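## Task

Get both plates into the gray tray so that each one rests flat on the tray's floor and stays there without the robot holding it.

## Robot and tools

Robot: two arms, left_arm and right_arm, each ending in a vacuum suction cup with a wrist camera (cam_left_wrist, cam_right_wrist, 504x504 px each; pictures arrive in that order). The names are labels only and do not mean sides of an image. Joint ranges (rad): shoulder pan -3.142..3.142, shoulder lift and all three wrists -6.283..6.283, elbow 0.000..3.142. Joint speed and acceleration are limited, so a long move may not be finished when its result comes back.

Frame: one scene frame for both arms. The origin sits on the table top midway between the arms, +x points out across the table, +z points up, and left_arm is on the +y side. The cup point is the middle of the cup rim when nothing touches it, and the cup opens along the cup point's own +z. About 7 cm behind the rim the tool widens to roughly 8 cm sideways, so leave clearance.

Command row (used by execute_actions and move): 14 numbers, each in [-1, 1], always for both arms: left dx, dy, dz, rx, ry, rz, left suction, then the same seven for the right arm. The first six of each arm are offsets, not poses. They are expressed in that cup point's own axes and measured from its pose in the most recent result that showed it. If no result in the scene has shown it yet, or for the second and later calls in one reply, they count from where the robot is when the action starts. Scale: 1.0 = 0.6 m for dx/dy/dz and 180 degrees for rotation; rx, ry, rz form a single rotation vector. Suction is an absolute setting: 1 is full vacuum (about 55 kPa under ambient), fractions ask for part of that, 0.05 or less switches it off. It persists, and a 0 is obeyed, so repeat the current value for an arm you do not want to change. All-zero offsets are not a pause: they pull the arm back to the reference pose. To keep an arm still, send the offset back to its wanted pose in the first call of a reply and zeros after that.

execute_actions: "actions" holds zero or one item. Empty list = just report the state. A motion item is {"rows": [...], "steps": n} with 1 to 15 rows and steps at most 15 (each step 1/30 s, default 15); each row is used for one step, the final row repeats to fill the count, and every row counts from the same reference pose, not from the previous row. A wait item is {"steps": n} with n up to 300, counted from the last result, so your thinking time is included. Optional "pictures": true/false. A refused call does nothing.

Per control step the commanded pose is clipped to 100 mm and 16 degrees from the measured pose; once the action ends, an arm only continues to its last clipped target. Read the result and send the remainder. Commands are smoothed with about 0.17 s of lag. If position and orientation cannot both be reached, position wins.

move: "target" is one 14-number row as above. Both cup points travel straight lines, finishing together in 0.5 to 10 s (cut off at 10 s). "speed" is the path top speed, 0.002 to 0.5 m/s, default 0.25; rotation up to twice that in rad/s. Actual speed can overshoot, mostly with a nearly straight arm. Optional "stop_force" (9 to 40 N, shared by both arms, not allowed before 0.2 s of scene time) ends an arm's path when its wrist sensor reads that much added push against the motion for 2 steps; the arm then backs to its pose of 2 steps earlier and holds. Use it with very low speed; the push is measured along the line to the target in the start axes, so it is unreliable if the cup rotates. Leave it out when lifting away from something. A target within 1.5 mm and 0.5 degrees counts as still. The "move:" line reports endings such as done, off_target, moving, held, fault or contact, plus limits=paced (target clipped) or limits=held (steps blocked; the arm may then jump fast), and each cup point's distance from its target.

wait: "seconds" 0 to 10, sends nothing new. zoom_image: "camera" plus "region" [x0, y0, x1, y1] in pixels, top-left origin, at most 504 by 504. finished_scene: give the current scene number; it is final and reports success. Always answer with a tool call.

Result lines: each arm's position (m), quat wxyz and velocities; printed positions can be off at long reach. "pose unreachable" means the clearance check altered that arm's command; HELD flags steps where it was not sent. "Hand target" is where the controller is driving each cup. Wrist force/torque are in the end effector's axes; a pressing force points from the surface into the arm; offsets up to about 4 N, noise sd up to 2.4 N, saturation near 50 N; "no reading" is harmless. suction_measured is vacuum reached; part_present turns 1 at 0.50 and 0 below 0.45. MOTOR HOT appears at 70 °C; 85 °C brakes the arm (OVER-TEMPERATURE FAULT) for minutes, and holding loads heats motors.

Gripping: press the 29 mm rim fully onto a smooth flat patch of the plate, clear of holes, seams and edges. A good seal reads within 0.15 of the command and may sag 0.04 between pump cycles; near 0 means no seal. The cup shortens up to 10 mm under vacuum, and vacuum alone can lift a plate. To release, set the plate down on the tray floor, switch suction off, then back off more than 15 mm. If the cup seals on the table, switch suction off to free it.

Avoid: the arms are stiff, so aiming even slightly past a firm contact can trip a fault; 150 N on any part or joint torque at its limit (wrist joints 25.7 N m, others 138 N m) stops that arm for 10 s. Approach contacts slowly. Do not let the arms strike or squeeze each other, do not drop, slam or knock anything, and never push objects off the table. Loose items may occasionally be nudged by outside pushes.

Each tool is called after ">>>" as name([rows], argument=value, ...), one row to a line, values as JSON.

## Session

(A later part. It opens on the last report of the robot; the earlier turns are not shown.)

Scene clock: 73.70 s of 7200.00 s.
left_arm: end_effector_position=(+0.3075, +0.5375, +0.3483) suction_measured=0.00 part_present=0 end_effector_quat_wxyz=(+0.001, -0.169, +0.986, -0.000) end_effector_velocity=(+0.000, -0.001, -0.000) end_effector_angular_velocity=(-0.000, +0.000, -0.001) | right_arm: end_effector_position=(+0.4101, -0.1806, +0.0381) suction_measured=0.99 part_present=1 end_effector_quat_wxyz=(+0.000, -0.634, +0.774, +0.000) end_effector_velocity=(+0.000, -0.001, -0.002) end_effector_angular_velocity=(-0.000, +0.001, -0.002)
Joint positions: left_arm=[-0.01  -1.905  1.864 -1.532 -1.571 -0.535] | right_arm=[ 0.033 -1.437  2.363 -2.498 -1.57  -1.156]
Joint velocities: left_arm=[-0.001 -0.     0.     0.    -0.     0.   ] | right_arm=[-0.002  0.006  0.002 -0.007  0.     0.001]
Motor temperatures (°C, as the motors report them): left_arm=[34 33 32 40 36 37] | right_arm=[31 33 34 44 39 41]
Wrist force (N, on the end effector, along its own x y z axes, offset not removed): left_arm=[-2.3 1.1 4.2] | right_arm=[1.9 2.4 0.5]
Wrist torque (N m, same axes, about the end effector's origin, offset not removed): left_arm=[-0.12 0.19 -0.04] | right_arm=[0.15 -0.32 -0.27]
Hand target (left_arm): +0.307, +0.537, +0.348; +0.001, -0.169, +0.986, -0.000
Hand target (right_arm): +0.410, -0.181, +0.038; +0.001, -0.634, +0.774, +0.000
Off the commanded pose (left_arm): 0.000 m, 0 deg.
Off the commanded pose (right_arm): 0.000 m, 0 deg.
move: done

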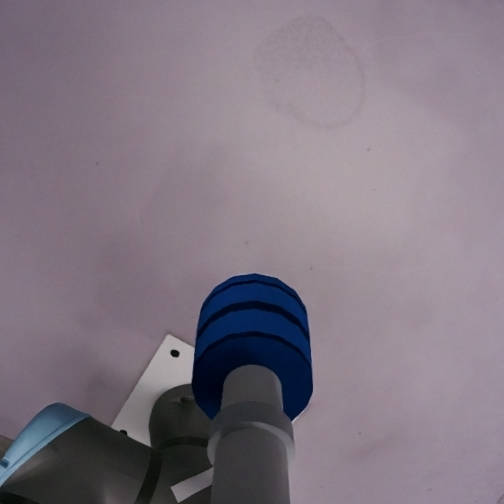

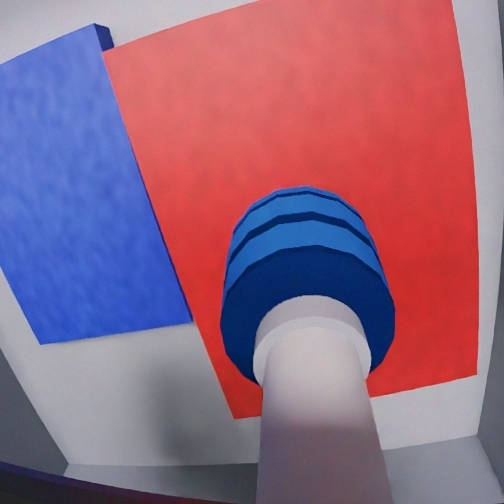

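>>> move(target=[0,0,0,0,0,0,0,0,0,0.052,0,0,0,1], speed=0.007, stop_force=10)

>>> move(target=[0,0,0,0,0,0,0,0,0,-0.005,0,0,0,0], speed=0.004)

>>> move(target=[0,0,0,0,0,0,0,0,0,-0.15,0,0,0,0], speed=0.15)

Scene clock: 85.07 s of 7200.00 s.
left_arm: end_effector_position=(+0.3075, +0.5375, +0.3483) suction_measured=0.00 part_present=0 end_effector_quat_wxyz=(+0.001, -0.169, +0.986, -0.000) end_effector_velocity=(-0.000, +0.000, -0.000) end_effector_angular_velocity=(+0.000, +0.000, +0.001) | right_arm: end_effector_position=(+0.4101, -0.1806, +0.0070) suction_measured=0.98 part_present=1 end_effector_quat_wxyz=(+0.000, -0.634, +0.774, +0.000) end_effector_velocity=(-0.000, +0.000, -0.001) end_effector_angular_velocity=(+0.000, -0.001, +0.001)
Joint positions: left_arm=[-0.01  -1.905  1.864 -1.532 -1.571 -0.535] | right_arm=[ 0.033 -1.349  2.388 -2.61  -1.57  -1.156]
Joint velocities: left_arm=[ 0.001  0.     0.    -0.     0.     0.   ] | right_arm=[ 0.     0.002  0.001 -0.004  0.    -0.001]
Motor temperatures (°C, as the motors report them): left_arm=[34 33 32 40 36 37] | right_arm=[31 33 34 44 39 41]
Wrist force (N, on the end effector, along its own x y z axes, offset not removed): left_arm=[0.0 -1.2 5.6] | right_arm=[3.6 2.2 1.2]
Wrist torque (N m, same axes, about the end effector's origin, offset not removed): left_arm=[-0.26 0.25 0.07] | right_arm=[0.05 -0.72 -0.14]
Hand target (left_arm): +0.307, +0.537, +0.348; +0.001, -0.169, +0.986, -0.000
Hand target (right_arm): +0.410, -0.181, +0.007; +0.000, -0.634, +0.774, +0.000
Off the commanded pose (left_arm): 0.000 m, 0 deg.
Off the commanded pose (right_arm): 0.000 m, 0 deg.
move: done

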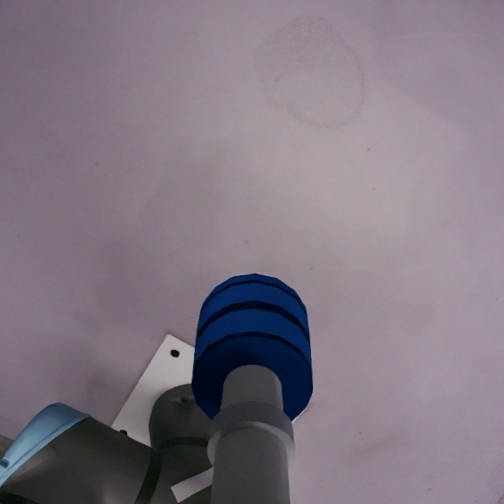

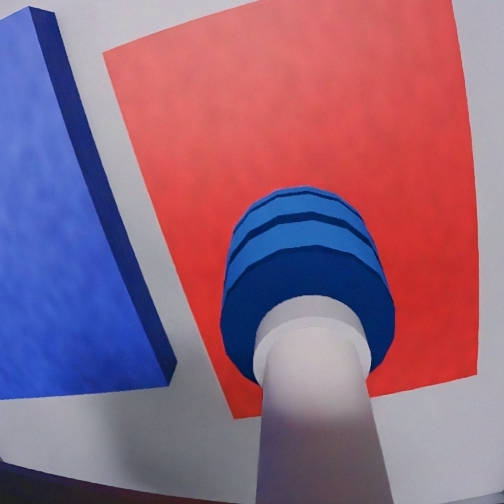

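Scene clock: 86.03 s of 7200.00 s.
left_arm: end_effector_position=(+0.3075, +0.5375, +0.3483) suction_measured=0.00 part_present=0 end_effector_quat_wxyz=(+0.001, -0.169, +0.986, -0.000) end_effector_velocity=(+0.000, +0.000, +0.000) end_effector_angular_velocity=(+0.000, -0.000, +0.000) | right_arm: end_effector_position=(+0.4101, -0.1806, +0.0099) suction_measured=0.00 part_present=0 end_effector_quat_wxyz=(+0.000, -0.634, +0.774, +0.000) end_effector_velocity=(-0.000, -0.000, +0.001) end_effector_angular_velocity=(-0.000, +0.000, -0.001)
Joint positions: left_arm=[-0.01  -1.905  1.864 -1.532 -1.571 -0.535] | right_arm=[ 0.033 -1.358  2.386 -2.6   -1.57  -1.156]
Joint velocities: left_arm=[ 0.  0. -0. -0.  0. -0.] | right_arm=[-0.    -0.002 -0.     0.002 -0.     0.001]
Motor temperatures (°C, as the motors report them): left_arm=[34 33 32 40 36 37] | right_arm=[31 33 34 44 39 41]
Wrist force (N, on the end effector, along its own x y z axes, offset not removed): left_arm=[-0.3 -0.3 1.7] | right_arm=[1.0 -1.5 -3.4]
Wrist torque (N m, same axes, about the end effector's origin, offset not removed): left_arm=[-0.22 0.05 0.04] | right_arm=[-0.30 -0.26 -0.27]
Hand target (left_arm): +0.307, +0.537, +0.348; +0.001, -0.169, +0.986, -0.000
Hand target (right_arm): +0.410, -0.181, +0.010; +0.000, -0.634, +0.774, +0.000
Off the commanded pose (left_arm): 0.000 m, 0 deg.
Off the commanded pose (right_arm): 0.000 m, 0 deg.
move: done

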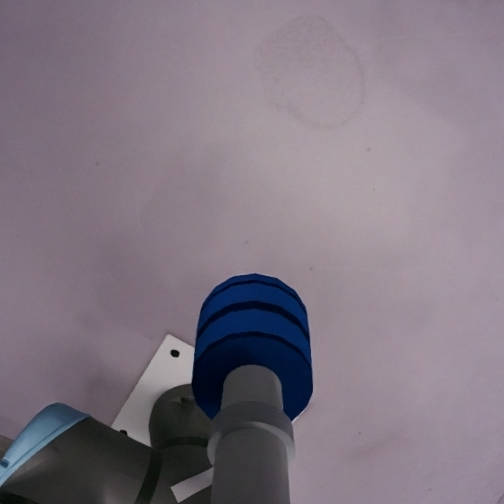

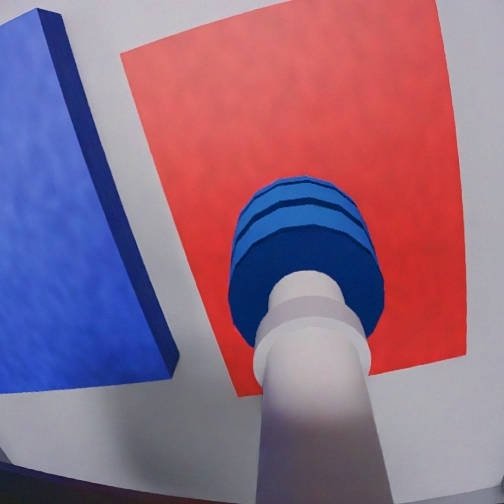

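Scene clock: 87.13 s of 7200.00 s.
left_arm: end_effector_position=(+0.3075, +0.5375, +0.3483) suction_measured=0.00 part_present=0 end_effector_quat_wxyz=(+0.001, -0.169, +0.986, -0.000) end_effector_velocity=(-0.000, +0.000, -0.000) end_effector_angular_velocity=(+0.000, +0.000, +0.001) | right_arm: end_effector_position=(+0.4101, -0.1805, +0.0998) suction_measured=0.00 part_present=0 end_effector_quat_wxyz=(+0.001, -0.634, +0.774, +0.000) end_effector_velocity=(-0.000, +0.000, +0.002) end_effector_angular_velocity=(+0.000, +0.000, +0.002)
Joint positions: left_arm=[-0.01  -1.905  1.864 -1.532 -1.571 -0.535] | right_arm=[ 0.033 -1.583  2.293 -2.281 -1.57  -1.156]
Joint velocities: left_arm=[ 0.001  0.     0.    -0.     0.     0.   ] | right_arm=[ 0.    -0.005 -0.003  0.009  0.    -0.002]
Motor temperatures (°C, as the motors report them): left_arm=[34 33 32 40 36 37] | right_arm=[31 33 34 44 39 41]
Wrist force (N, on the end effector, along its own x y z axes, offset not removed): left_arm=[0.5 0.4 -0.6] | right_arm=[1.5 0.0 -0.1]
Wrist torque (N m, same axes, about the end effector's origin, offset not removed): left_arm=[-0.14 0.02 0.13] | right_arm=[-0.13 -0.34 -0.07]
Hand target (left_arm): +0.307, +0.537, +0.348; +0.001, -0.169, +0.986, -0.000
Hand target (right_arm): +0.410, -0.181, +0.100; +0.000, -0.634, +0.774, +0.000
Off the commanded pose (left_arm): 0.000 m, 0 deg.
Off the commanded pose (right_arm): 0.000 m, 0 deg.
move: done

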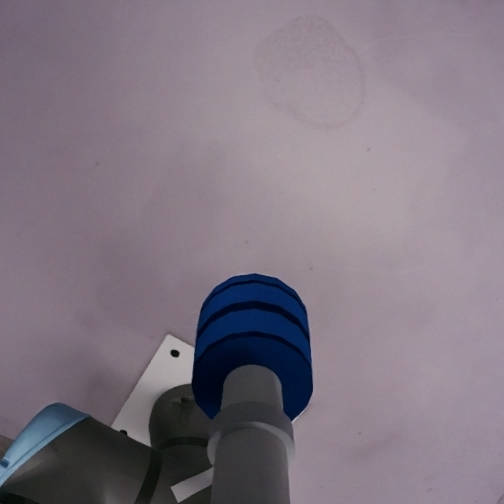

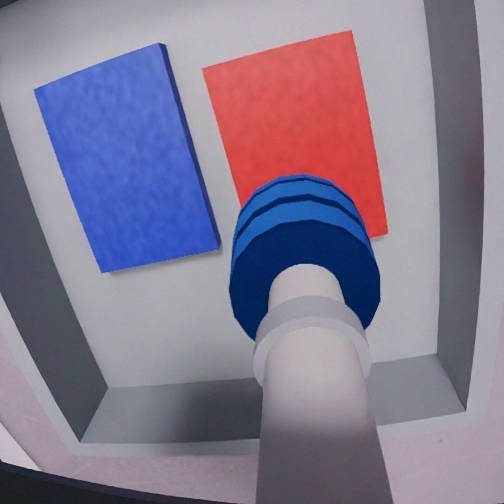

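>>> finished_scene(scene=2)

The scene is finished: the task was done.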